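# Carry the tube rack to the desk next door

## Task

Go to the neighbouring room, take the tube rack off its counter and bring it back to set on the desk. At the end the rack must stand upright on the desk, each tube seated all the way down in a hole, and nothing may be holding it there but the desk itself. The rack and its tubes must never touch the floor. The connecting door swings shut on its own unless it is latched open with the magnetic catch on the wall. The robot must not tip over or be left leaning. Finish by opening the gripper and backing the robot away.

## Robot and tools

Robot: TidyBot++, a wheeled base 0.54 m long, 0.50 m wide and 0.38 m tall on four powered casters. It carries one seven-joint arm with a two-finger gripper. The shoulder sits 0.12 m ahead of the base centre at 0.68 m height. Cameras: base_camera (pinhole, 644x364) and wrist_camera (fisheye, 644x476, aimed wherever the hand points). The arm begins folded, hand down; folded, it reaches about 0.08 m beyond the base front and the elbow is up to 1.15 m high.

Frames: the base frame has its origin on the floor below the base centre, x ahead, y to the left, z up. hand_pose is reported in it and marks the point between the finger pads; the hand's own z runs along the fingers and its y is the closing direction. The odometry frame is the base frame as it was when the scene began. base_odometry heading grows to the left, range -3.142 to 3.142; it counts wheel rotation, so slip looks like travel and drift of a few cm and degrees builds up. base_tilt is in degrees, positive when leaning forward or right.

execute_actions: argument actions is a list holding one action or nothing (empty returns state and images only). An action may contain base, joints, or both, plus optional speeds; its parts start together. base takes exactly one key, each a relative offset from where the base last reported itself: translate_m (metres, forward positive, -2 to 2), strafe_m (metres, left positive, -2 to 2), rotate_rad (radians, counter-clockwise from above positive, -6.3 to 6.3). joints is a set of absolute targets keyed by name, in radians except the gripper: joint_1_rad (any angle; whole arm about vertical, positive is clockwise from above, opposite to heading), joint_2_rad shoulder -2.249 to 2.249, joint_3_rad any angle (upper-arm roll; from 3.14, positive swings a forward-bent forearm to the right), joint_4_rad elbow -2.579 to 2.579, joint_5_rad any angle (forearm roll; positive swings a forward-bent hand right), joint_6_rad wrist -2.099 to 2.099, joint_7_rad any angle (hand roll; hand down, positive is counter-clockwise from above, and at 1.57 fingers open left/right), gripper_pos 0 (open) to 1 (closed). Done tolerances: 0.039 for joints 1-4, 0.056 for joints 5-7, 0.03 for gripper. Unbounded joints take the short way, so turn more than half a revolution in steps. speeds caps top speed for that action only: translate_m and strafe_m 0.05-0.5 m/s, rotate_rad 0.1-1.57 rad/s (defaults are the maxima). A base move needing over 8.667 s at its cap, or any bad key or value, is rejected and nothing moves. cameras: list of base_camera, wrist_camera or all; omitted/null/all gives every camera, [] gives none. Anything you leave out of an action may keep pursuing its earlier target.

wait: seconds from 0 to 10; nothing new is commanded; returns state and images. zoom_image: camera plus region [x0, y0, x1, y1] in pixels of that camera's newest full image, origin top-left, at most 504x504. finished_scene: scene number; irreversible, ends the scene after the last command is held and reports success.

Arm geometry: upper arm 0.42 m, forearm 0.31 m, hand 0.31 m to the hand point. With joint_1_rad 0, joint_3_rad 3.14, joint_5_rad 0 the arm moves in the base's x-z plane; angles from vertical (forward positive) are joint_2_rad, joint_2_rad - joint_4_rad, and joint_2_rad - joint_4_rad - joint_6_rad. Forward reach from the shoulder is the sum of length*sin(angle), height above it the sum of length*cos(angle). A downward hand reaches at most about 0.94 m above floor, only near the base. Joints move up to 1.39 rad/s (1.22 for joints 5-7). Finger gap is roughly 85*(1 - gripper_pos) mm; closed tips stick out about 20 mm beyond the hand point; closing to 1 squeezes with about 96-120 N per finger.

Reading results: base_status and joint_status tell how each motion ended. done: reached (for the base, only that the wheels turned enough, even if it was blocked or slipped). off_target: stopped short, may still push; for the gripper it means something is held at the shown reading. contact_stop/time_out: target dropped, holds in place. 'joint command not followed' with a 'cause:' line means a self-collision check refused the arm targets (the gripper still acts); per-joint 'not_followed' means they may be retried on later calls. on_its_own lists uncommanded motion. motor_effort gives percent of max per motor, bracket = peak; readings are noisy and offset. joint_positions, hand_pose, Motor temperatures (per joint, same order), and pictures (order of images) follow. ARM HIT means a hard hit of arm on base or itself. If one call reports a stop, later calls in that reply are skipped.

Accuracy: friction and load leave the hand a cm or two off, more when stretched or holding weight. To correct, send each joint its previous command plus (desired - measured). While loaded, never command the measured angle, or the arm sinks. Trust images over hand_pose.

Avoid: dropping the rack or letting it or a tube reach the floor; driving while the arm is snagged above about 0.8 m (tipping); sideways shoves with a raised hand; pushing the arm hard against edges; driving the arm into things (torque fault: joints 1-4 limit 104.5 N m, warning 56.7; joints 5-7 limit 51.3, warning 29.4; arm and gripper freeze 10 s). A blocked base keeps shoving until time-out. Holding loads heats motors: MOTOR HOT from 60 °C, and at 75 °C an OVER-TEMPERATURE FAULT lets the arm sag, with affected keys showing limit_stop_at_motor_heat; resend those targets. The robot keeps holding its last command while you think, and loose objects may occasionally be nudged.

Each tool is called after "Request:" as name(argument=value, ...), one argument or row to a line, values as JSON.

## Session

Request:
execute_actions(
  actions=[
    {"joints":{"joint_2_rad":-1.2,"joint_4_rad":-1.9,"joint_6_rad":-1.05}},
  ],
)

Scene clock: 2.17 s.
Motor temperatures (°C, as the motors report them): [33 31 32 36 43 37 41]
base_odometry: x=+0.000 y=+0.000 heading=+0.000 (m, m, rad; odometry frame)
base_tilt: forward=-0.3 right=+0.6 (deg)
base_status: not commanded
joint_positions: joint_1_rad=-0.044 joint_2_rad=-1.184 joint_3_rad=+3.141 joint_4_rad=-1.906 joint_5_rad=-0.041 joint_6_rad=-0.998 joint_7_rad=+1.615 gripper_pos=+0.000
joint_status: all done
motor_effort: joint_1_rad=-1(0) joint_2_rad=+18(20) joint_3_rad=+2(1) joint_4_rad=+15(20) joint_5_rad=+1(1) joint_6_rad=+9(9) joint_7_rad=+0(1) (%)
hand_pose: x=+0.2440 y=+0.0179 z=+1.0301 quat_wxyz=(-0.020, +0.757, +0.037, +0.652) (m; base frame)
pictures: base_camera, wrist_camera
Images, in order (width x height): base_camera 644x364, wrist_camera 644x476.

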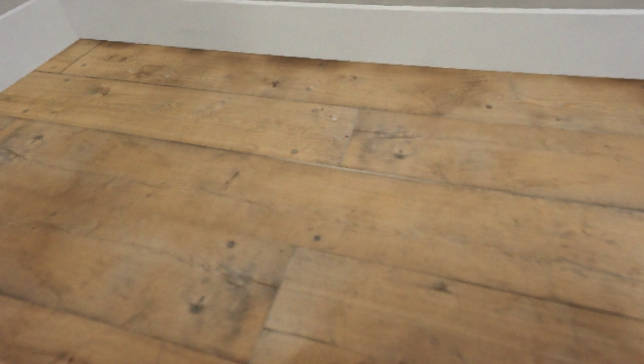

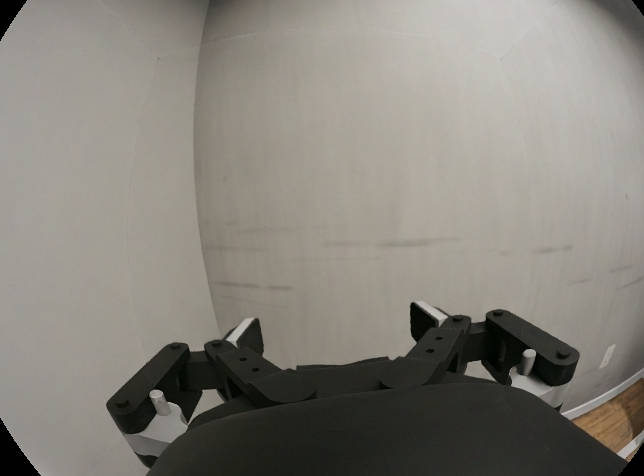

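Request:
execute_actions(
  actions=[
    {"base":{"rotate_rad":2.95},"joints":{"joint_1_rad":0.02,"joint_5_rad":0.03}},
  ],
)

Scene clock: 8.40 s.
Motor temperatures (°C, as the motors report them): [33 31 32 36 43 37 41]
base_odometry: x=+0.000 y=+0.000 heading=+2.950 (m, m, rad; odometry frame)
base_tilt: forward=-0.3 right=+0.6 (deg)
base_status: done
joint_positions: joint_1_rad=+0.008 joint_2_rad=-1.184 joint_3_rad=+3.141 joint_4_rad=-1.906 joint_5_rad=+0.000 joint_6_rad=-0.999 joint_7_rad=+1.615 gripper_pos=+0.000
joint_status: all done
motor_effort: joint_1_rad=+0(2) joint_2_rad=+19(19) joint_3_rad=+1(2) joint_4_rad=+15(16) joint_5_rad=+2(1) joint_6_rad=+9(9) joint_7_rad=+0(1) (%)
hand_pose: x=+0.2449 y=+0.0006 z=+1.0299 quat_wxyz=(+0.017, +0.758, +0.014, +0.652) (m; base frame)
pictures: base_camera, wrist_camera
Images, in order (width x height): base_camera 644x364, wrist_camera 644x476.

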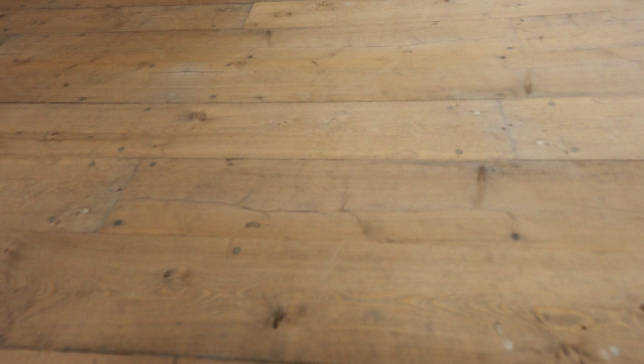

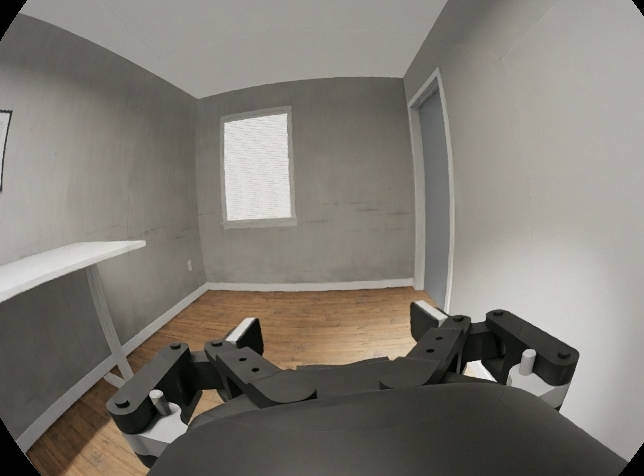

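Request:
execute_actions(
  actions=[
    {"base":{"translate_m":2.0}},
  ],
)

Request:
execute_actions(
  actions=[
    {"base":{"rotate_rad":-1.6},"joints":{"joint_6_rad":-1.3}},
  ],
)

Scene clock: 17.40 s.
Motor temperatures (°C, as the motors report them): [33 31 32 36 43 36 41]
base_odometry: x=-1.964 y=+0.379 heading=+2.950 (m, m, rad; odometry frame)
base_tilt: forward=-0.3 right=+0.6 (deg)
base_status: done
joint_positions: joint_1_rad=+0.008 joint_2_rad=-1.186 joint_3_rad=+3.141 joint_4_rad=-1.905 joint_5_rad=+0.000 joint_6_rad=-1.001 joint_7_rad=+1.615 gripper_pos=+0.000
joint_status: not commanded
motor_effort: joint_1_rad=-1(2) joint_2_rad=+19(23) joint_3_rad=+1(1) joint_4_rad=+16(16) joint_5_rad=+2(1) joint_6_rad=+9(9) joint_7_rad=+0(0) (%)
hand_pose: x=+0.2440 y=+0.0006 z=+1.0297 quat_wxyz=(+0.017, +0.758, +0.014, +0.652) (m; base frame)
pictures: base_camera, wrist_camera
Images, in order (width x height): base_camera 644x364, wrist_camera 644x476.

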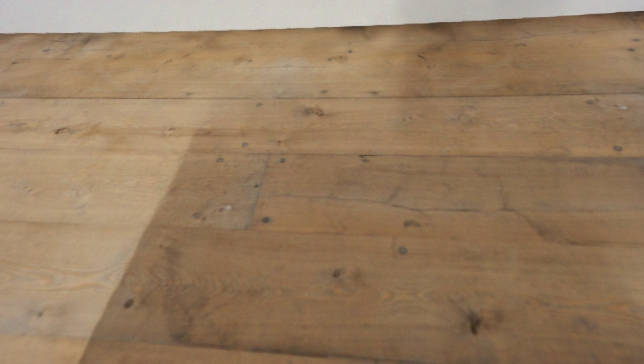

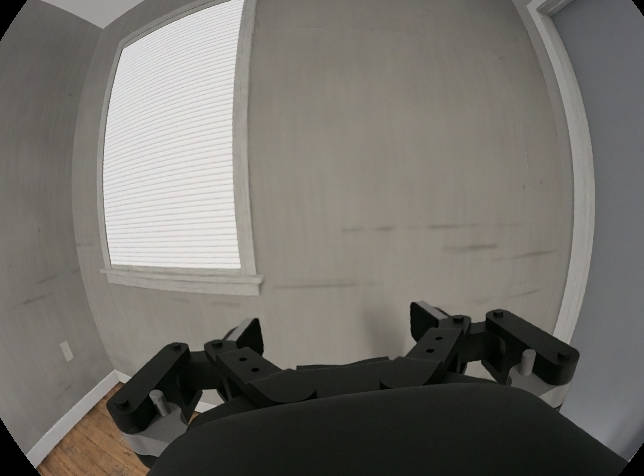

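Scene clock: 19.70 s.
Motor temperatures (°C, as the motors report them): [33 31 32 36 43 36 41]
base_odometry: x=-1.964 y=+0.379 heading=+1.351 (m, m, rad; odometry frame)
base_tilt: forward=-0.3 right=+0.6 (deg)
base_status: done
joint_positions: joint_1_rad=+0.008 joint_2_rad=-1.186 joint_3_rad=+3.141 joint_4_rad=-1.904 joint_5_rad=+0.000 joint_6_rad=-1.275 joint_7_rad=+1.615 gripper_pos=+0.000
joint_status: all done
motor_effort: joint_1_rad=-1(0) joint_2_rad=+19(21) joint_3_rad=+1(2) joint_4_rad=+15(16) joint_5_rad=+2(2) joint_6_rad=+8(10) joint_7_rad=+0(0) (%)
hand_pose: x=+0.2198 y=+0.0008 z=+0.9489 quat_wxyz=(+0.014, +0.839, +0.015, +0.543) (m; base frame)
pictures: base_camera, wrist_camera
Images, in order (width x height): base_camera 644x364, wrist_camera 644x476.

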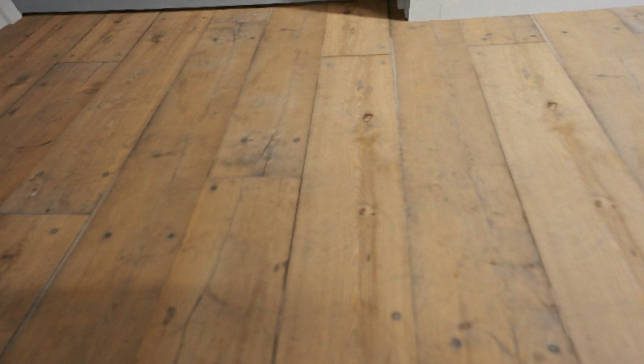

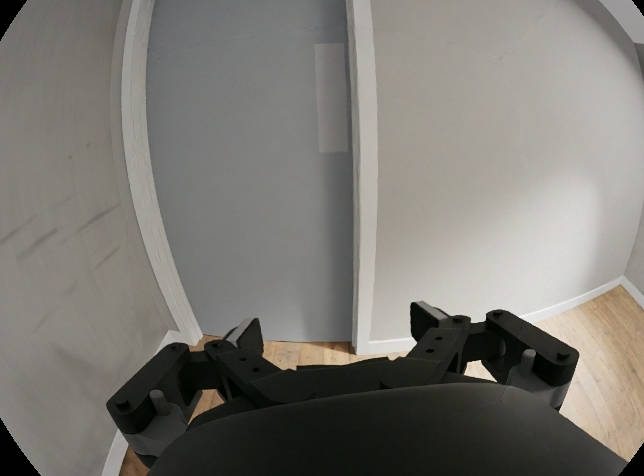

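Request:
execute_actions(
  actions=[
    {"base":{"rotate_rad":-0.08}},
  ],
  cameras=[],
)

Request:
execute_actions(
  actions=[
    {"base":{"strafe_m":0.31}},
  ],
  cameras=["base_camera"],
)

Request:
execute_actions(
  actions=[
    {"base":{"translate_m":0.5}},
  ],
)

Scene clock: 26.57 s.
Motor temperatures (°C, as the motors report them): [33 31 32 36 43 36 41]
base_odometry: x=-1.964 y=+0.379 heading=+1.271 (m, m, rad; odometry frame)
base_tilt: forward=-0.3 right=+0.6 (deg)
base_status: done
joint_positions: joint_1_rad=+0.009 joint_2_rad=-1.186 joint_3_rad=+3.141 joint_4_rad=-1.904 joint_5_rad=+0.000 joint_6_rad=-1.275 joint_7_rad=+1.615 gripper_pos=+0.000
joint_status: not commanded
motor_effort: joint_1_rad=-1(1) joint_2_rad=+19(20) joint_3_rad=+1(2) joint_4_rad=+15(15) joint_5_rad=+2(1) joint_6_rad=+9(8) joint_7_rad=+0(1) (%)
hand_pose: x=+0.2198 y=+0.0008 z=+0.9489 quat_wxyz=(+0.014, +0.839, +0.015, +0.543) (m; base frame)
pictures: none
No camera images: the call's "cameras" was empty. Leave "cameras" out to get every camera's image.

Scene clock: 28.50 s.
Motor temperatures (°C, as the motors report them): [33 31 32 36 43 36 41]
base_odometry: x=-2.260 y=+0.471 heading=+1.271 (m, m, rad; odometry frame)
base_tilt: forward=-0.3 right=+0.6 (deg)
base_status: done
joint_positions: joint_1_rad=+0.012 joint_2_rad=-1.186 joint_3_rad=+3.141 joint_4_rad=-1.904 joint_5_rad=+0.000 joint_6_rad=-1.275 joint_7_rad=+1.615 gripper_pos=+0.000
joint_status: not commanded
motor_effort: joint_1_rad=-1(2) joint_2_rad=+19(19) joint_3_rad=+1(3) joint_4_rad=+15(15) joint_5_rad=+2(0) joint_6_rad=+8(8) joint_7_rad=-1(0) (%)
hand_pose: x=+0.2198 y=+0.0003 z=+0.9489 quat_wxyz=(+0.016, +0.839, +0.014, +0.543) (m; base frame)
pictures: base_camera
Images, in order (width x height): base_camera 644x364.

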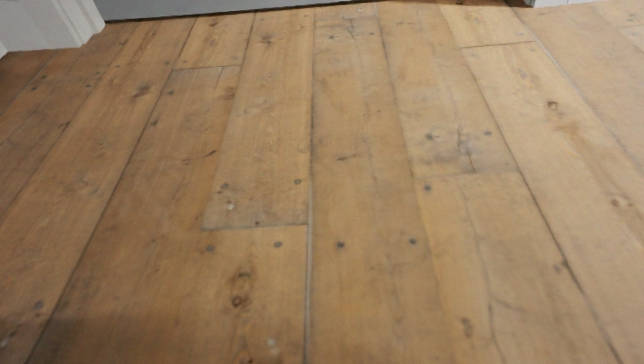

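Scene clock: 30.87 s.
Motor temperatures (°C, as the motors report them): [33 31 32 36 43 36 41]
base_odometry: x=-2.112 y=+0.949 heading=+1.271 (m, m, rad; odometry frame)
base_tilt: forward=-0.3 right=+0.6 (deg)
base_status: done
joint_positions: joint_1_rad=+0.012 joint_2_rad=-1.187 joint_3_rad=+3.141 joint_4_rad=-1.904 joint_5_rad=+0.000 joint_6_rad=-1.275 joint_7_rad=+1.615 gripper_pos=+0.000
joint_status: not commanded
motor_effort: joint_1_rad=-1(0) joint_2_rad=+19(22) joint_3_rad=+1(2) joint_4_rad=+15(16) joint_5_rad=+1(1) joint_6_rad=+8(8) joint_7_rad=+0(1) (%)
hand_pose: x=+0.2195 y=+0.0003 z=+0.9491 quat_wxyz=(+0.016, +0.839, +0.014, +0.543) (m; base frame)
pictures: base_camera, wrist_camera
Images, in order (width x height): base_camera 644x364, wrist_camera 644x476.

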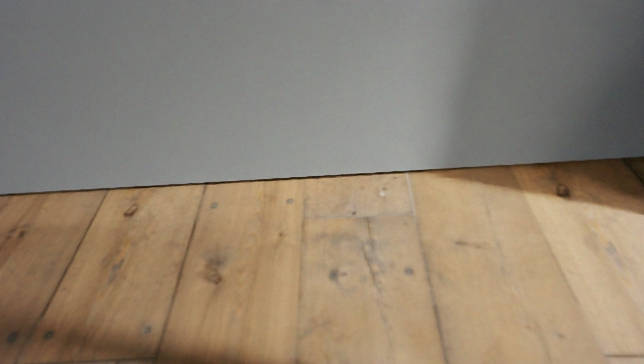

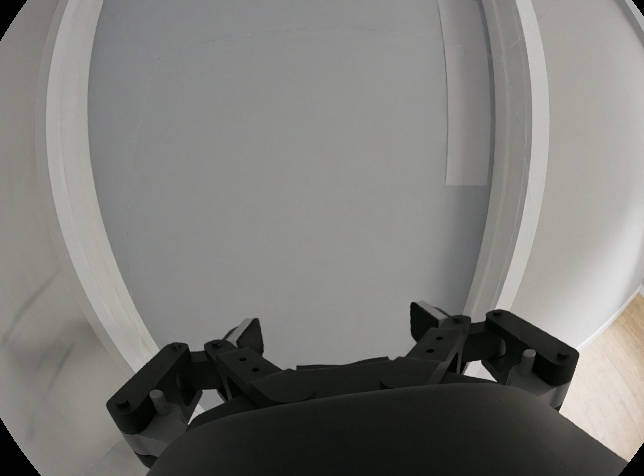

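Request:
execute_actions(
  actions=[
    {"base":{"rotate_rad":0.03}},
  ],
  cameras=[],
)

Request:
execute_actions(
  actions=[
    {"base":{"translate_m":0.2}},
  ],
  cameras=[],
)

Request:
execute_actions(
  actions=[
    {"base":{"translate_m":0.4},"speeds":{"translate_m":0.08}},
  ],
)

Request:
execute_actions(
  actions=[
    {"base":{"translate_m":0.85},"speeds":{"translate_m":0.2},"joints":{"joint_1_rad":-2.2,"joint_6_rad":-1.6}},
  ],
)

Scene clock: 38.27 s.
Motor temperatures (°C, as the motors report them): [33 31 32 36 43 36 41]
base_odometry: x=-2.112 y=+0.949 heading=+1.301 (m, m, rad; odometry frame)
base_tilt: forward=-0.3 right=+0.6 (deg)
base_status: done
joint_positions: joint_1_rad=+0.012 joint_2_rad=-1.187 joint_3_rad=+3.141 joint_4_rad=-1.904 joint_5_rad=+0.000 joint_6_rad=-1.275 joint_7_rad=+1.615 gripper_pos=+0.000
joint_status: not commanded
motor_effort: joint_1_rad=-1(2) joint_2_rad=+19(19) joint_3_rad=+1(2) joint_4_rad=+15(15) joint_5_rad=+2(1) joint_6_rad=+8(8) joint_7_rad=+0(0) (%)
hand_pose: x=+0.2195 y=+0.0003 z=+0.9491 quat_wxyz=(+0.016, +0.839, +0.014, +0.543) (m; base frame)
pictures: none
No camera images: the call's "cameras" was empty. Leave "cameras" out to get every camera's image.

Scene clock: 39.90 s.
Motor temperatures (°C, as the motors report them): [33 31 32 36 43 36 41]
base_odometry: x=-2.059 y=+1.142 heading=+1.301 (m, m, rad; odometry frame)
base_tilt: forward=-0.3 right=+0.6 (deg)
base_status: done
joint_positions: joint_1_rad=+0.012 joint_2_rad=-1.188 joint_3_rad=+3.141 joint_4_rad=-1.904 joint_5_rad=+0.000 joint_6_rad=-1.275 joint_7_rad=+1.615 gripper_pos=+0.000
joint_status: not commanded
motor_effort: joint_1_rad=-1(0) joint_2_rad=+18(21) joint_3_rad=+2(1) joint_4_rad=+15(16) joint_5_rad=+1(1) joint_6_rad=+8(9) joint_7_rad=-1(1) (%)
hand_pose: x=+0.2193 y=+0.0003 z=+0.9492 quat_wxyz=(+0.016, +0.839, +0.014, +0.544) (m; base frame)
pictures: none
No camera images: the call's "cameras" was empty. Leave "cameras" out to get every camera's image.

Scene clock: 45.40 s.
Motor temperatures (°C, as the motors report them): [33 31 32 36 43 36 41]
base_odometry: x=-1.953 y=+1.527 heading=+1.302 (m, m, rad; odometry frame)
base_tilt: forward=-0.3 right=+0.6 (deg)
base_status: done
joint_positions: joint_1_rad=+0.012 joint_2_rad=-1.188 joint_3_rad=+3.141 joint_4_rad=-1.904 joint_5_rad=+0.000 joint_6_rad=-1.275 joint_7_rad=+1.615 gripper_pos=+0.000
joint_status: not commanded
motor_effort: joint_1_rad=+0(3) joint_2_rad=+19(21) joint_3_rad=+1(3) joint_4_rad=+15(16) joint_5_rad=+1(1) joint_6_rad=+8(9) joint_7_rad=+0(0) (%)
hand_pose: x=+0.2191 y=+0.0003 z=+0.9494 quat_wxyz=(+0.016, +0.839, +0.014, +0.544) (m; base frame)
pictures: base_camera, wrist_camera
Images, in order (width x height): base_camera 644x364, wrist_camera 644x476.

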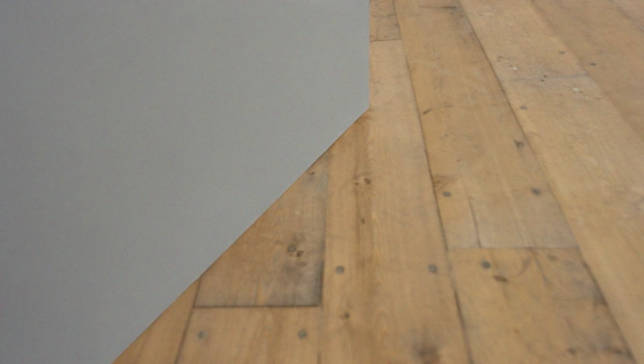

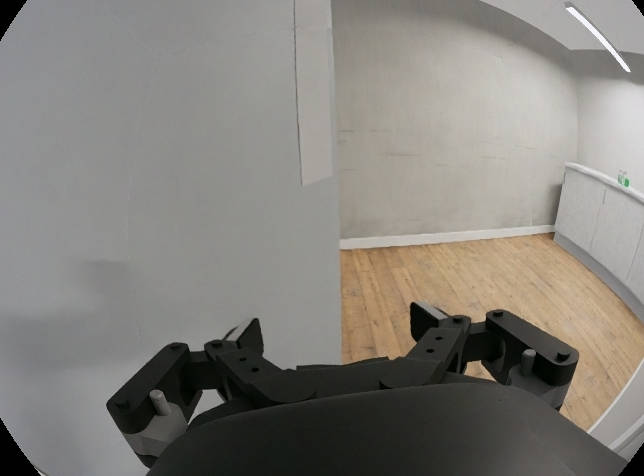

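Scene clock: 50.40 s.
Motor temperatures (°C, as the motors report them): [33 31 32 36 43 36 41]
base_odometry: x=-1.727 y=+2.347 heading=+1.302 (m, m, rad; odometry frame)
base_tilt: forward=-0.2 right=+0.6 (deg)
base_status: done
joint_positions: joint_1_rad=-2.184 joint_2_rad=-1.190 joint_3_rad=+3.141 joint_4_rad=-1.903 joint_5_rad=+0.000 joint_6_rad=-1.550 joint_7_rad=+1.615 gripper_pos=+0.000
joint_status: all done
motor_effort: joint_1_rad=+0(0) joint_2_rad=+20(22) joint_3_rad=+2(2) joint_4_rad=+14(15) joint_5_rad=+1(1) joint_6_rad=+7(8) joint_7_rad=+0(0) (%)
hand_pose: x=+0.0864 y=+0.0439 z=+0.8772 quat_wxyz=(-0.373, +0.399, +0.812, +0.205) (m; base frame)
pictures: base_camera, wrist_camera
Images, in order (width x height): base_camera 644x364, wrist_camera 644x476.

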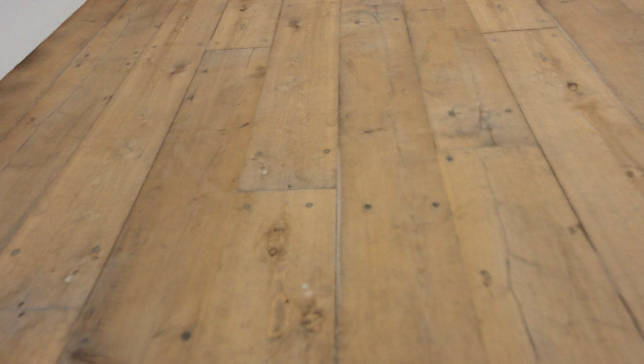

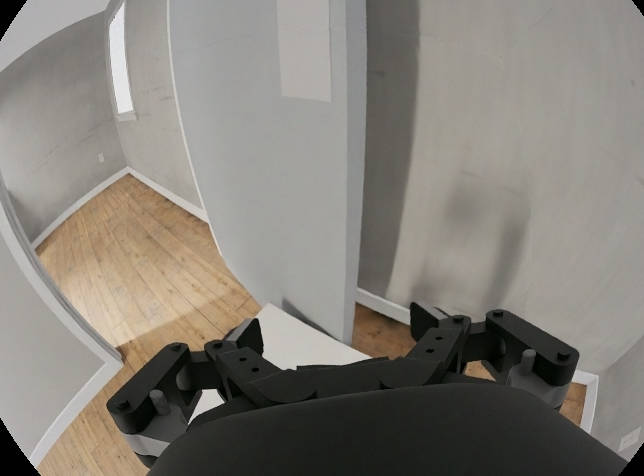

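Request:
execute_actions(
  actions=[
    {"base":{"strafe_m":0.17},"speeds":{"strafe_m":0.08}},
  ],
)

Request:
execute_actions(
  actions=[
    {"base":{"strafe_m":0.02},"speeds":{"strafe_m":0.05}},
  ],
)

Request:
execute_actions(
  actions=[
    {"base":{"strafe_m":0.015},"speeds":{"strafe_m":0.05}},
  ],
)

Request:
execute_actions(
  actions=[
    {"base":{"strafe_m":0.015},"speeds":{"strafe_m":0.05}},
  ],
)

Scene clock: 56.70 s.
Motor temperatures (°C, as the motors report them): [33 31 32 36 43 36 41]
base_odometry: x=-1.891 y=+2.392 heading=+1.302 (m, m, rad; odometry frame)
base_tilt: forward=-0.3 right=+0.6 (deg)
base_status: done
joint_positions: joint_1_rad=-2.184 joint_2_rad=-1.190 joint_3_rad=+3.141 joint_4_rad=-1.903 joint_5_rad=+0.000 joint_6_rad=-1.550 joint_7_rad=+1.615 gripper_pos=+0.000
joint_status: not commanded
motor_effort: joint_1_rad=+0(0) joint_2_rad=+19(22) joint_3_rad=+2(2) joint_4_rad=+14(15) joint_5_rad=+1(2) joint_6_rad=+7(7) joint_7_rad=+0(1) (%)
hand_pose: x=+0.0865 y=+0.0438 z=+0.8771 quat_wxyz=(-0.373, +0.399, +0.813, +0.205) (m; base frame)
pictures: base_camera, wrist_camera
Images, in order (width x height): base_camera 644x364, wrist_camera 644x476.

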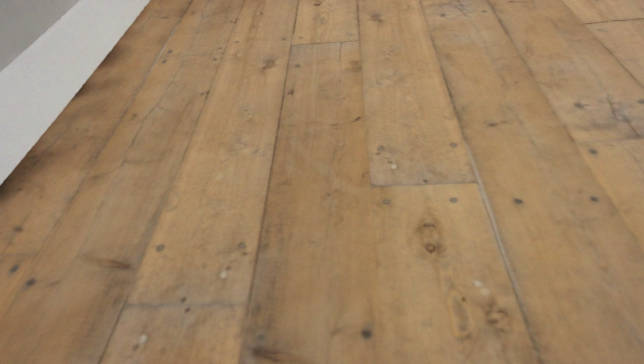

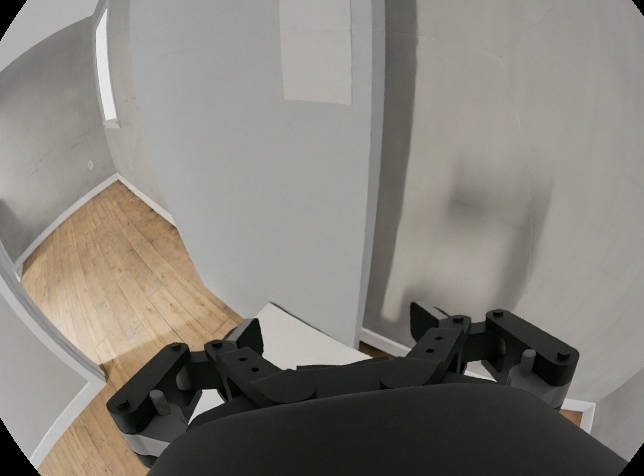

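Scene clock: 57.60 s.
Motor temperatures (°C, as the motors report them): [33 31 32 36 43 36 41]
base_odometry: x=-1.910 y=+2.398 heading=+1.302 (m, m, rad; odometry frame)
base_tilt: forward=-0.3 right=+0.6 (deg)
base_status: done
joint_positions: joint_1_rad=-2.184 joint_2_rad=-1.190 joint_3_rad=+3.141 joint_4_rad=-1.903 joint_5_rad=+0.000 joint_6_rad=-1.551 joint_7_rad=+1.615 gripper_pos=+0.000
joint_status: not commanded
motor_effort: joint_1_rad=-1(3) joint_2_rad=+20(23) joint_3_rad=+2(2) joint_4_rad=+14(15) joint_5_rad=+2(2) joint_6_rad=+7(8) joint_7_rad=+0(1) (%)
hand_pose: x=+0.0866 y=+0.0437 z=+0.8770 quat_wxyz=(-0.373, +0.399, +0.813, +0.204) (m; base frame)
pictures: base_camera, wrist_camera
Images, in order (width x height): base_camera 644x364, wrist_camera 644x476.

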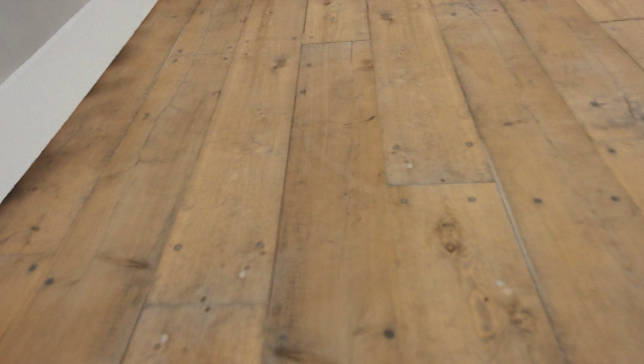

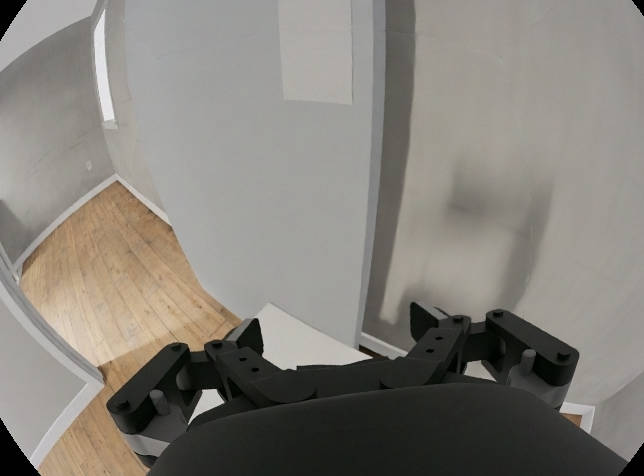

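Scene clock: 58.40 s.
Motor temperatures (°C, as the motors report them): [33 31 32 36 43 36 41]
base_odometry: x=-1.924 y=+2.402 heading=+1.302 (m, m, rad; odometry frame)
base_tilt: forward=-0.3 right=+0.6 (deg)
base_status: done
joint_positions: joint_1_rad=-2.184 joint_2_rad=-1.190 joint_3_rad=+3.141 joint_4_rad=-1.903 joint_5_rad=+0.000 joint_6_rad=-1.551 joint_7_rad=+1.615 gripper_pos=+0.000
joint_status: not commanded
motor_effort: joint_1_rad=-1(2) joint_2_rad=+19(22) joint_3_rad=+2(2) joint_4_rad=+14(15) joint_5_rad=+2(2) joint_6_rad=+7(8) joint_7_rad=+0(0) (%)
hand_pose: x=+0.0866 y=+0.0437 z=+0.8769 quat_wxyz=(-0.372, +0.399, +0.813, +0.204) (m; base frame)
pictures: base_camera, wrist_camera
Images, in order (width x height): base_camera 644x364, wrist_camera 644x476.

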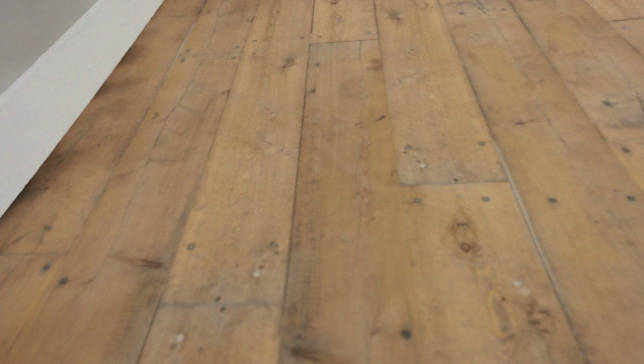

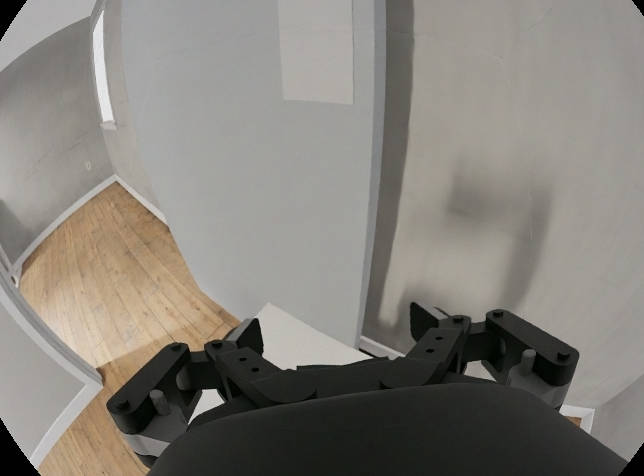

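Scene clock: 59.20 s.
Motor temperatures (°C, as the motors report them): [33 31 32 36 43 36 41]
base_odometry: x=-1.939 y=+2.406 heading=+1.302 (m, m, rad; odometry frame)
base_tilt: forward=-0.2 right=+0.6 (deg)
base_status: done
joint_positions: joint_1_rad=-2.184 joint_2_rad=-1.190 joint_3_rad=+3.141 joint_4_rad=-1.903 joint_5_rad=+0.000 joint_6_rad=-1.551 joint_7_rad=+1.615 gripper_pos=+0.000
joint_status: not commanded
motor_effort: joint_1_rad=-1(2) joint_2_rad=+20(23) joint_3_rad=+2(2) joint_4_rad=+14(15) joint_5_rad=+2(2) joint_6_rad=+7(8) joint_7_rad=+0(0) (%)
hand_pose: x=+0.0866 y=+0.0436 z=+0.8768 quat_wxyz=(-0.372, +0.399, +0.813, +0.204) (m; base frame)
pictures: base_camera, wrist_camera
Images, in order (width x height): base_camera 644x364, wrist_camera 644x476.

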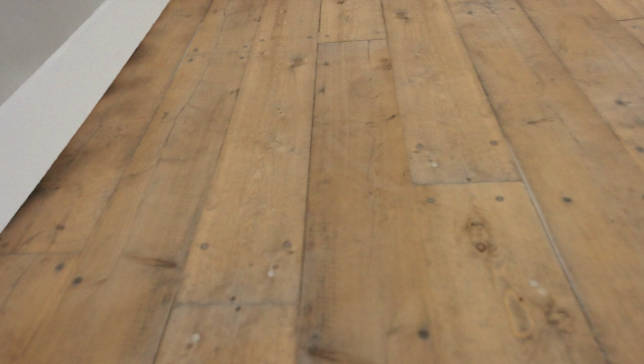

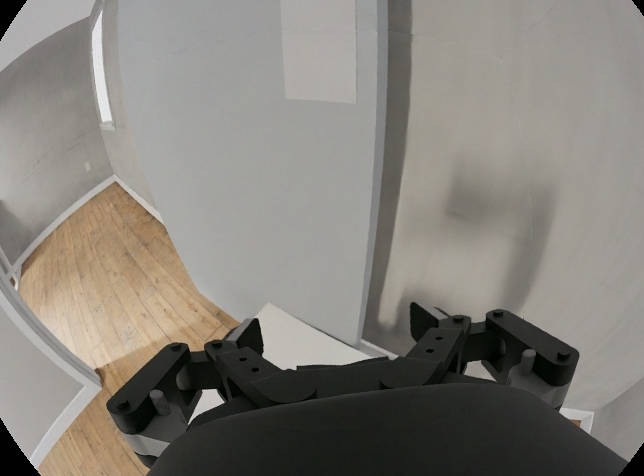

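Request:
execute_actions(
  actions=[
    {"base":{"strafe_m":0.012},"speeds":{"strafe_m":0.05}},
  ],
  cameras=["wrist_camera"],
)

Request:
execute_actions(
  actions=[
    {"base":{"strafe_m":0.012},"speeds":{"strafe_m":0.05}},
  ],
  cameras=["wrist_camera"],
)

Request:
execute_actions(
  actions=[
    {"base":{"strafe_m":0.012},"speeds":{"strafe_m":0.05}},
  ],
  cameras=["wrist_camera"],
)

Scene clock: 65.17 s.
Motor temperatures (°C, as the motors report them): [33 31 32 36 43 36 41]
base_odometry: x=-1.950 y=+2.409 heading=+1.302 (m, m, rad; odometry frame)
base_tilt: forward=-0.2 right=+0.6 (deg)
base_status: done
joint_positions: joint_1_rad=-2.185 joint_2_rad=-1.190 joint_3_rad=+3.141 joint_4_rad=-1.903 joint_5_rad=+0.000 joint_6_rad=-1.551 joint_7_rad=+1.615 gripper_pos=+0.000
joint_status: not commanded
motor_effort: joint_1_rad=-1(2) joint_2_rad=+20(23) joint_3_rad=+1(2) joint_4_rad=+14(15) joint_5_rad=+2(2) joint_6_rad=+7(7) joint_7_rad=-1(0) (%)
hand_pose: x=+0.0866 y=+0.0436 z=+0.8768 quat_wxyz=(-0.372, +0.399, +0.813, +0.204) (m; base frame)
pictures: wrist_camera
Images, in order (width x height): wrist_camera 644x476.

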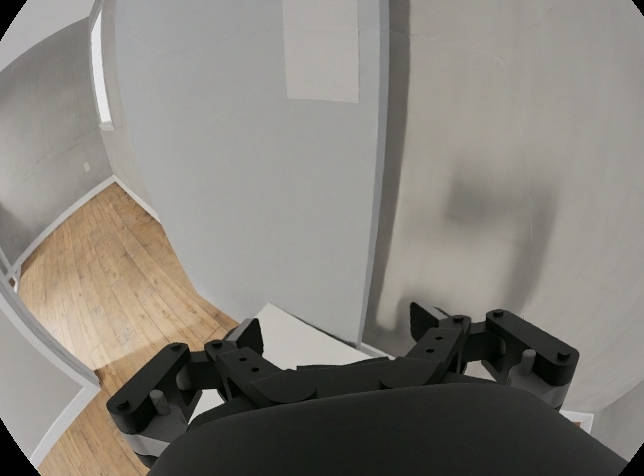

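Scene clock: 67.13 s.
Motor temperatures (°C, as the motors report them): [33 31 32 36 43 36 41]
base_odometry: x=-1.958 y=+2.412 heading=+1.303 (m, m, rad; odometry frame)
base_tilt: forward=-0.3 right=+0.6 (deg)
base_status: strafe_m time_out (by the wheels' count: +0.008 of +0.012)
joint_positions: joint_1_rad=-2.187 joint_2_rad=-1.190 joint_3_rad=+3.141 joint_4_rad=-1.903 joint_5_rad=+0.002 joint_6_rad=-1.552 joint_7_rad=+1.615 gripper_pos=+0.000
joint_status: not commanded
motor_effort: joint_1_rad=-1(3) joint_2_rad=+20(24) joint_3_rad=+2(4) joint_4_rad=+14(16) joint_5_rad=+2(0) joint_6_rad=+7(8) joint_7_rad=+0(0) (%)
hand_pose: x=+0.0870 y=+0.0437 z=+0.8766 quat_wxyz=(-0.372, +0.398, +0.813, +0.204) (m; base frame)
pictures: wrist_camera
Images, in order (width x height): wrist_camera 644x476.

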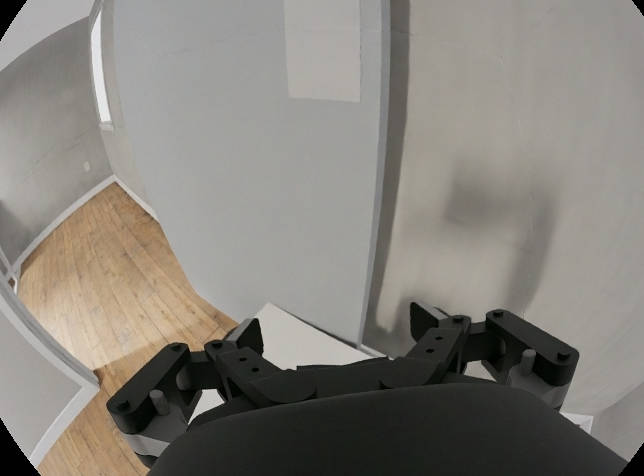

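not run: a stop came earlier in this reply.

Request:
execute_actions(
  actions=[
    {"base":{"strafe_m":-0.22}},
  ],
  cameras=["wrist_camera"],
)

Scene clock: 70.87 s.
Motor temperatures (°C, as the motors report them): [33 31 32 36 43 36 41]
base_odometry: x=-1.746 y=+2.353 heading=+1.304 (m, m, rad; odometry frame)
base_tilt: forward=-0.2 right=+0.6 (deg)
base_status: done
joint_positions: joint_1_rad=-2.188 joint_2_rad=-1.191 joint_3_rad=+3.141 joint_4_rad=-1.903 joint_5_rad=+0.002 joint_6_rad=-1.553 joint_7_rad=+1.615 gripper_pos=+0.000
joint_status: not commanded
motor_effort: joint_1_rad=+0(4) joint_2_rad=+20(24) joint_3_rad=+2(3) joint_4_rad=+14(15) joint_5_rad=+1(2) joint_6_rad=+7(8) joint_7_rad=-1(1) (%)
hand_pose: x=+0.0871 y=+0.0434 z=+0.8766 quat_wxyz=(-0.372, +0.398, +0.813, +0.204) (m; base frame)
pictures: wrist_camera
Images, in order (width x height): wrist_camera 644x476.

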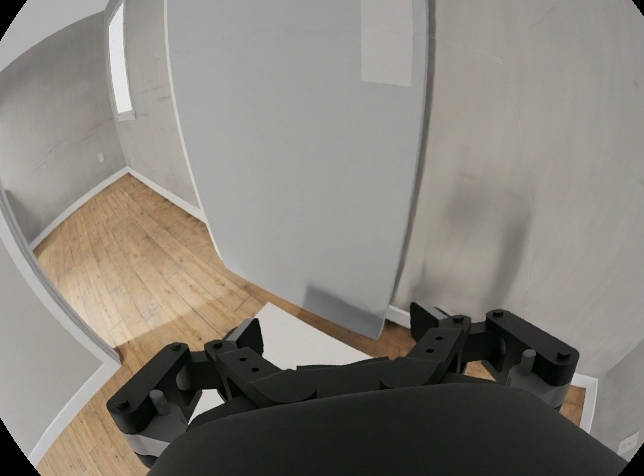

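Request:
execute_actions(
  actions=[
    {"base":{"rotate_rad":-1.59},"joints":{"joint_1_rad":0.02}},
  ],
  cameras=[],
)

Request:
execute_actions(
  actions=[
    {"base":{"translate_m":1.7},"joints":{"joint_2_rad":-0.6,"joint_4_rad":-1.7,"joint_6_rad":-0.7}},
  ],
)

Scene clock: 80.87 s.
Motor temperatures (°C, as the motors report them): [33 31 32 36 43 36 41]
base_odometry: x=-1.746 y=+2.353 heading=-0.286 (m, m, rad; odometry frame)
base_tilt: forward=-0.3 right=+0.6 (deg)
base_status: done
joint_positions: joint_1_rad=+0.002 joint_2_rad=-1.194 joint_3_rad=+3.141 joint_4_rad=-1.903 joint_5_rad=+0.002 joint_6_rad=-1.553 joint_7_rad=+1.615 gripper_pos=+0.000
joint_status: all done
motor_effort: joint_1_rad=-1(1) joint_2_rad=+20(23) joint_3_rad=+1(1) joint_4_rad=+14(14) joint_5_rad=+1(1) joint_6_rad=+7(7) joint_7_rad=-1(1) (%)
hand_pose: x=+0.1724 y=+0.0008 z=+0.8767 quat_wxyz=(+0.011, +0.905, +0.019, +0.425) (m; base frame)
pictures: none
No camera images: the call's "cameras" was empty. Leave "cameras" out to get every camera's image.

Scene clock: 85.63 s.
Motor temperatures (°C, as the motors report them): [33 31 32 36 43 36 41]
base_odometry: x=-0.115 y=+1.872 heading=-0.287 (m, m, rad; odometry frame)
base_tilt: forward=-0.3 right=+0.6 (deg)
base_status: done
joint_positions: joint_1_rad=+0.002 joint_2_rad=-0.610 joint_3_rad=+3.141 joint_4_rad=-1.710 joint_5_rad=+0.002 joint_6_rad=-0.746 joint_7_rad=+1.615 gripper_pos=+0.000
joint_status: all done
motor_effort: joint_1_rad=+0(1) joint_2_rad=+1(23) joint_3_rad=+1(2) joint_4_rad=+18(20) joint_5_rad=+2(1) joint_6_rad=+9(9) joint_7_rad=+0(0) (%)
hand_pose: x=+0.4579 y=+0.0007 z=+1.0844 quat_wxyz=(+0.015, +0.797, +0.018, +0.603) (m; base frame)
pictures: base_camera, wrist_camera
Images, in order (width x height): base_camera 644x364, wrist_camera 644x476.

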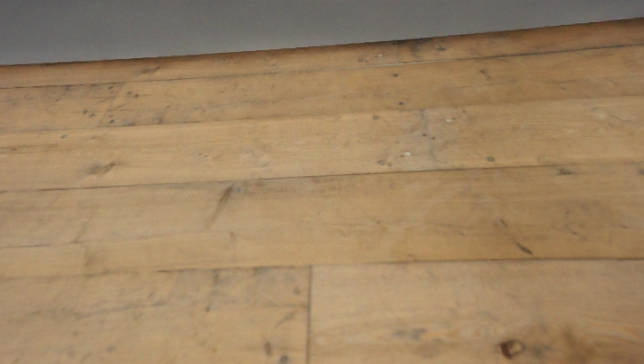

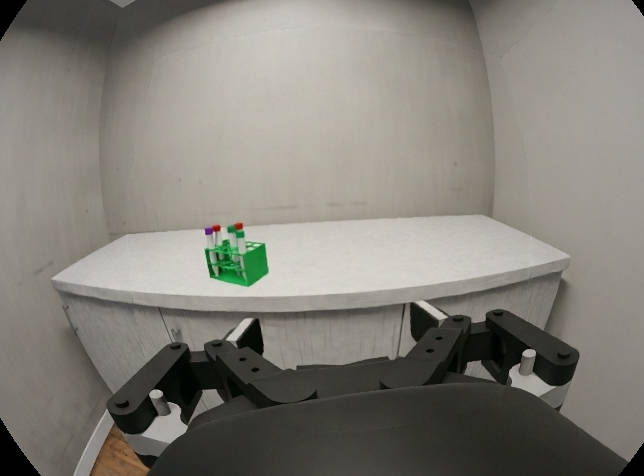

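Request:
execute_actions(
  actions=[
    {"base":{"strafe_m":0.6}},
  ],
  cameras=[],
)

Request:
execute_actions(
  actions=[
    {"base":{"rotate_rad":-0.4},"joints":{"joint_2_rad":-0.1,"joint_4_rad":-1.2,"joint_6_rad":-1.05}},
  ],
)

Request:
zoom_image(
  camera="wrist_camera",
  region=[200, 120, 440, 320],
)

Scene clock: 95.90 s.
Motor temperatures (°C, as the motors report them): [33 31 32 36 43 37 41]
base_odometry: x=+0.055 y=+2.447 heading=-0.287 (m, m, rad; odometry frame)
base_tilt: forward=-0.3 right=+0.6 (deg)
base_status: done
joint_positions: joint_1_rad=+0.002 joint_2_rad=-0.610 joint_3_rad=+3.141 joint_4_rad=-1.710 joint_5_rad=+0.002 joint_6_rad=-0.746 joint_7_rad=+1.615 gripper_pos=+0.000
joint_status: not commanded
motor_effort: joint_1_rad=-2(0) joint_2_rad=+1(2) joint_3_rad=+1(2) joint_4_rad=+18(19) joint_5_rad=+1(0) joint_6_rad=+9(9) joint_7_rad=-1(0) (%)
hand_pose: x=+0.4579 y=+0.0005 z=+1.0846 quat_wxyz=(+0.015, +0.797, +0.017, +0.603) (m; base frame)
pictures: none
No camera images: the call's "cameras" was empty. Leave "cameras" out to get every camera's image.

Scene clock: 97.60 s.
Motor temperatures (°C, as the motors report them): [33 31 32 36 43 37 41]
base_odometry: x=+0.055 y=+2.447 heading=-0.686 (m, m, rad; odometry frame)
base_tilt: forward=-0.3 right=+0.6 (deg)
base_status: done
joint_positions: joint_1_rad=+0.004 joint_2_rad=-0.111 joint_3_rad=+3.141 joint_4_rad=-1.212 joint_5_rad=+0.002 joint_6_rad=-1.000 joint_7_rad=+1.615 gripper_pos=+0.000
joint_status: all done
motor_effort: joint_1_rad=-1(2) joint_2_rad=-16(18) joint_3_rad=+1(3) joint_4_rad=+18(19) joint_5_rad=+1(1) joint_6_rad=+8(9) joint_7_rad=+0(0) (%)
hand_pose: x=+0.6213 y=-0.0010 z=+1.0847 quat_wxyz=(+0.013, +0.868, +0.018, +0.497) (m; base frame)
pictures: base_camera, wrist_camera
Images, in order (width x height): base_camera 644x364, wrist_camera 644x476.

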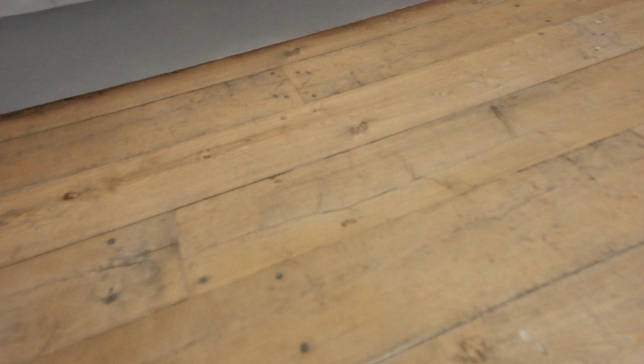

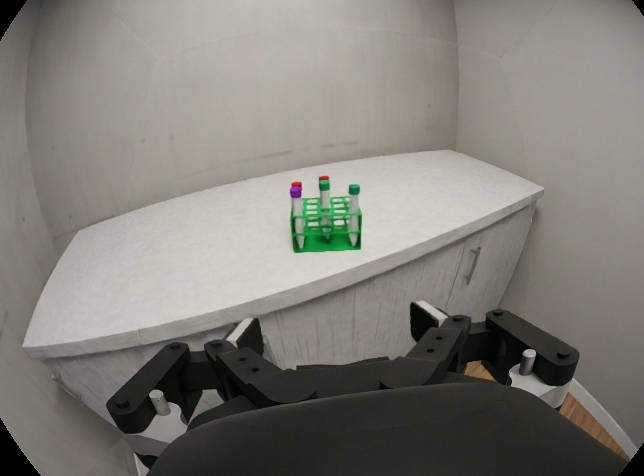

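Region (200, 120, 440, 320) of wrist_camera's 644x476 image, scaled by 2.100.

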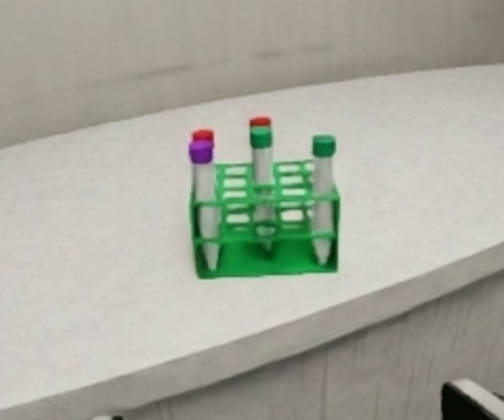

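Request:
execute_actions(
  actions=[
    {"joints":{"joint_2_rad":0.01,"joint_4_rad":-1.935,"joint_6_rad":0.4,"joint_7_rad":-0.02,"gripper_pos":0.62}},
  ],
  cameras=["wrist_camera"],
)

Request:
zoom_image(
  camera="wrist_camera",
  region=[230, 180, 480, 400],
)

Scene clock: 107.90 s.
Motor temperatures (°C, as the motors report them): [33 31 32 36 43 37 41]
base_odometry: x=+0.055 y=+2.447 heading=-0.686 (m, m, rad; odometry frame)
base_tilt: forward=-0.2 right=+0.6 (deg)
base_status: not commanded
joint_positions: joint_1_rad=+0.004 joint_2_rad=-0.014 joint_3_rad=+3.141 joint_4_rad=-1.927 joint_5_rad=+0.002 joint_6_rad=+0.353 joint_7_rad=+0.019 gripper_pos=+0.620
joint_status: all done
motor_effort: joint_1_rad=-1(1) joint_2_rad=-22(24) joint_3_rad=+0(0) joint_4_rad=+19(21) joint_5_rad=+2(2) joint_6_rad=+9(9) joint_7_rad=+0(1) (%)
hand_pose: x=+0.7204 y=-0.0005 z=+1.0004 quat_wxyz=(-0.497, +0.502, -0.493, +0.509) (m; base frame)
pictures: wrist_camera
Images, in order (width x height): wrist_camera 644x476.

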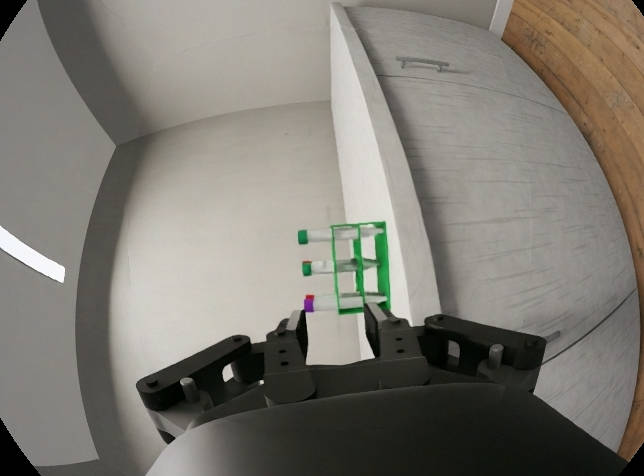

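Region (230, 180, 480, 400) of wrist_camera's 644x476 image, scaled by 2.016; it fills the top 444 rows of this view, and the rest is white.

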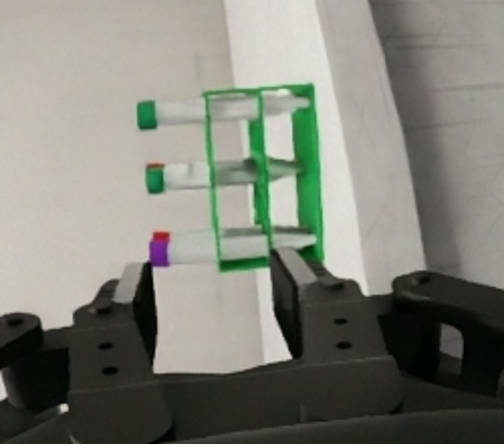

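Similar height. Distance ~0.36; advance 0.17.

Request:
execute_actions(
  actions=[
    {"base":{"translate_m":0.17},"speeds":{"translate_m":0.2}},
  ],
)

Request:
zoom_image(
  camera="wrist_camera",
  region=[230, 180, 480, 400],
)

Scene clock: 113.13 s.
Motor temperatures (°C, as the motors report them): [33 31 32 36 43 37 41]
base_odometry: x=+0.186 y=+2.339 heading=-0.687 (m, m, rad; odometry frame)
base_tilt: forward=-0.2 right=+0.6 (deg)
base_status: done
joint_positions: joint_1_rad=+0.004 joint_2_rad=-0.005 joint_3_rad=+3.141 joint_4_rad=-1.928 joint_5_rad=+0.002 joint_6_rad=+0.353 joint_7_rad=+0.019 gripper_pos=+0.620
joint_status: not commanded
motor_effort: joint_1_rad=-1(0) joint_2_rad=-21(25) joint_3_rad=+1(1) joint_4_rad=+20(21) joint_5_rad=+2(2) joint_6_rad=+9(10) joint_7_rad=+0(0) (%)
hand_pose: x=+0.7232 y=-0.0006 z=+0.9946 quat_wxyz=(-0.494, +0.504, -0.495, +0.506) (m; base frame)
pictures: base_camera, wrist_camera
Images, in order (width x height): base_camera 644x364, wrist_camera 644x476.

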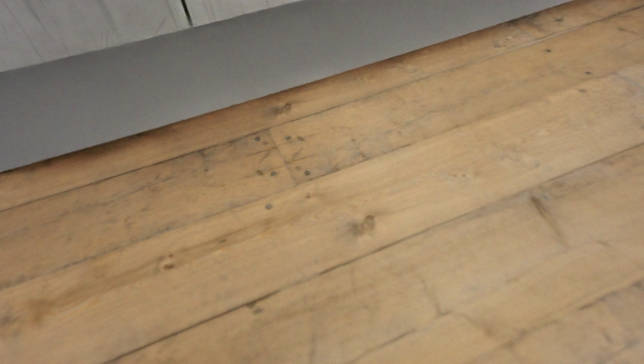

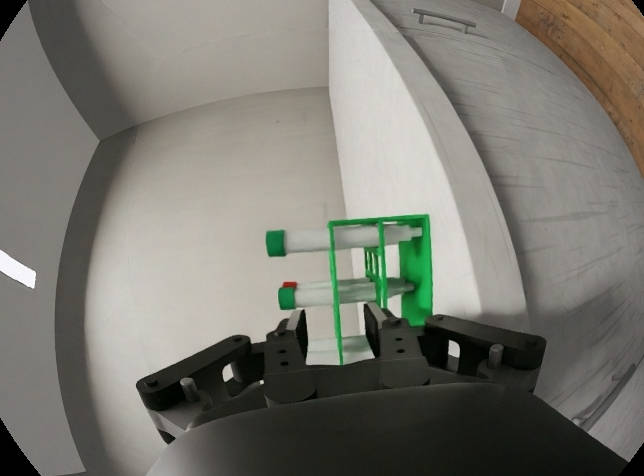

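Region (230, 180, 480, 400) of wrist_camera's 644x476 image, scaled by 2.016; it fills the top 444 rows of this view, and the rest is white.

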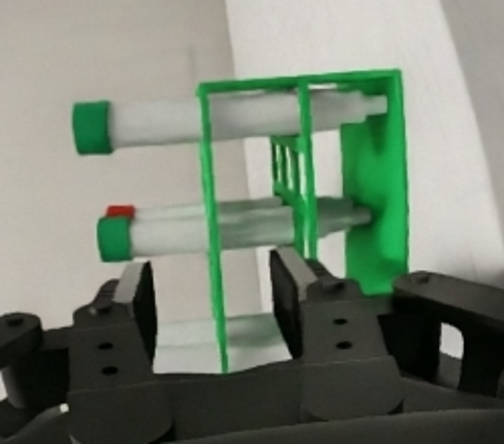

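Request:
execute_actions(
  actions=[
    {"base":{"strafe_m":0.013},"joints":{"gripper_pos":0.8}},
  ],
  cameras=[],
)

Request:
execute_actions(
  actions=[
    {"base":{"translate_m":0.065},"speeds":{"translate_m":0.06}},
  ],
  cameras=["wrist_camera"],
)

Request:
zoom_image(
  camera="wrist_camera",
  region=[230, 180, 530, 400],
)

Scene clock: 122.13 s.
Motor temperatures (°C, as the motors report them): [33 31 32 36 43 37 41]
base_odometry: x=+0.195 y=+2.349 heading=-0.687 (m, m, rad; odometry frame)
base_tilt: forward=-0.2 right=+0.6 (deg)
base_status: done
joint_positions: joint_1_rad=+0.006 joint_2_rad=-0.005 joint_3_rad=+3.141 joint_4_rad=-1.928 joint_5_rad=+0.002 joint_6_rad=+0.353 joint_7_rad=+0.019 gripper_pos=+0.800
joint_status: all done
motor_effort: joint_1_rad=+0(4) joint_2_rad=-22(24) joint_3_rad=+1(2) joint_4_rad=+20(20) joint_5_rad=+1(2) joint_6_rad=+9(10) joint_7_rad=+0(0) (%)
hand_pose: x=+0.7232 y=-0.0018 z=+0.9945 quat_wxyz=(-0.494, +0.504, -0.496, +0.507) (m; base frame)
pictures: none
No camera images: the call's "cameras" was empty. Leave "cameras" out to get every camera's image.

Scene clock: 123.73 s.
Motor temperatures (°C, as the motors report them): [33 31 32 36 43 37 41]
base_odometry: x=+0.245 y=+2.308 heading=-0.687 (m, m, rad; odometry frame)
base_tilt: forward=-0.2 right=+0.6 (deg)
base_status: done
joint_positions: joint_1_rad=+0.006 joint_2_rad=-0.004 joint_3_rad=+3.141 joint_4_rad=-1.928 joint_5_rad=+0.002 joint_6_rad=+0.353 joint_7_rad=+0.019 gripper_pos=+0.800
joint_status: not commanded
motor_effort: joint_1_rad=-1(2) joint_2_rad=-23(24) joint_3_rad=+1(0) joint_4_rad=+20(21) joint_5_rad=+2(2) joint_6_rad=+9(10) joint_7_rad=+0(0) (%)
hand_pose: x=+0.7237 y=-0.0018 z=+0.9936 quat_wxyz=(-0.493, +0.504, -0.496, +0.506) (m; base frame)
pictures: wrist_camera
Images, in order (width x height): wrist_camera 644x476.

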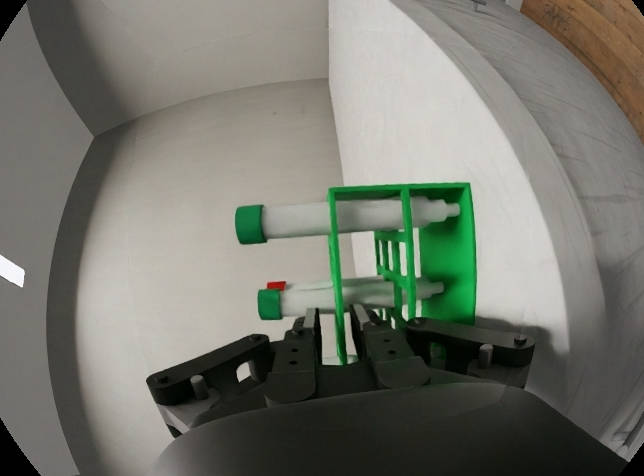

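Region (230, 180, 530, 400) of wrist_camera's 644x476 image, scaled by 1.680; it fills the top 370 rows of this view, and the rest is white.

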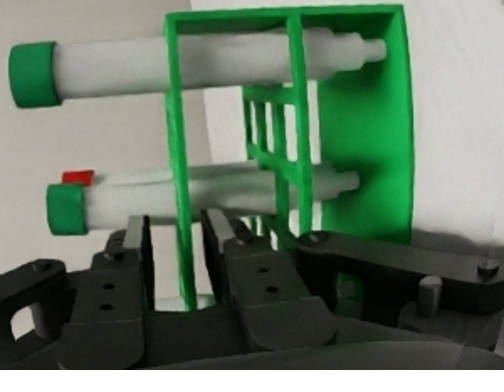

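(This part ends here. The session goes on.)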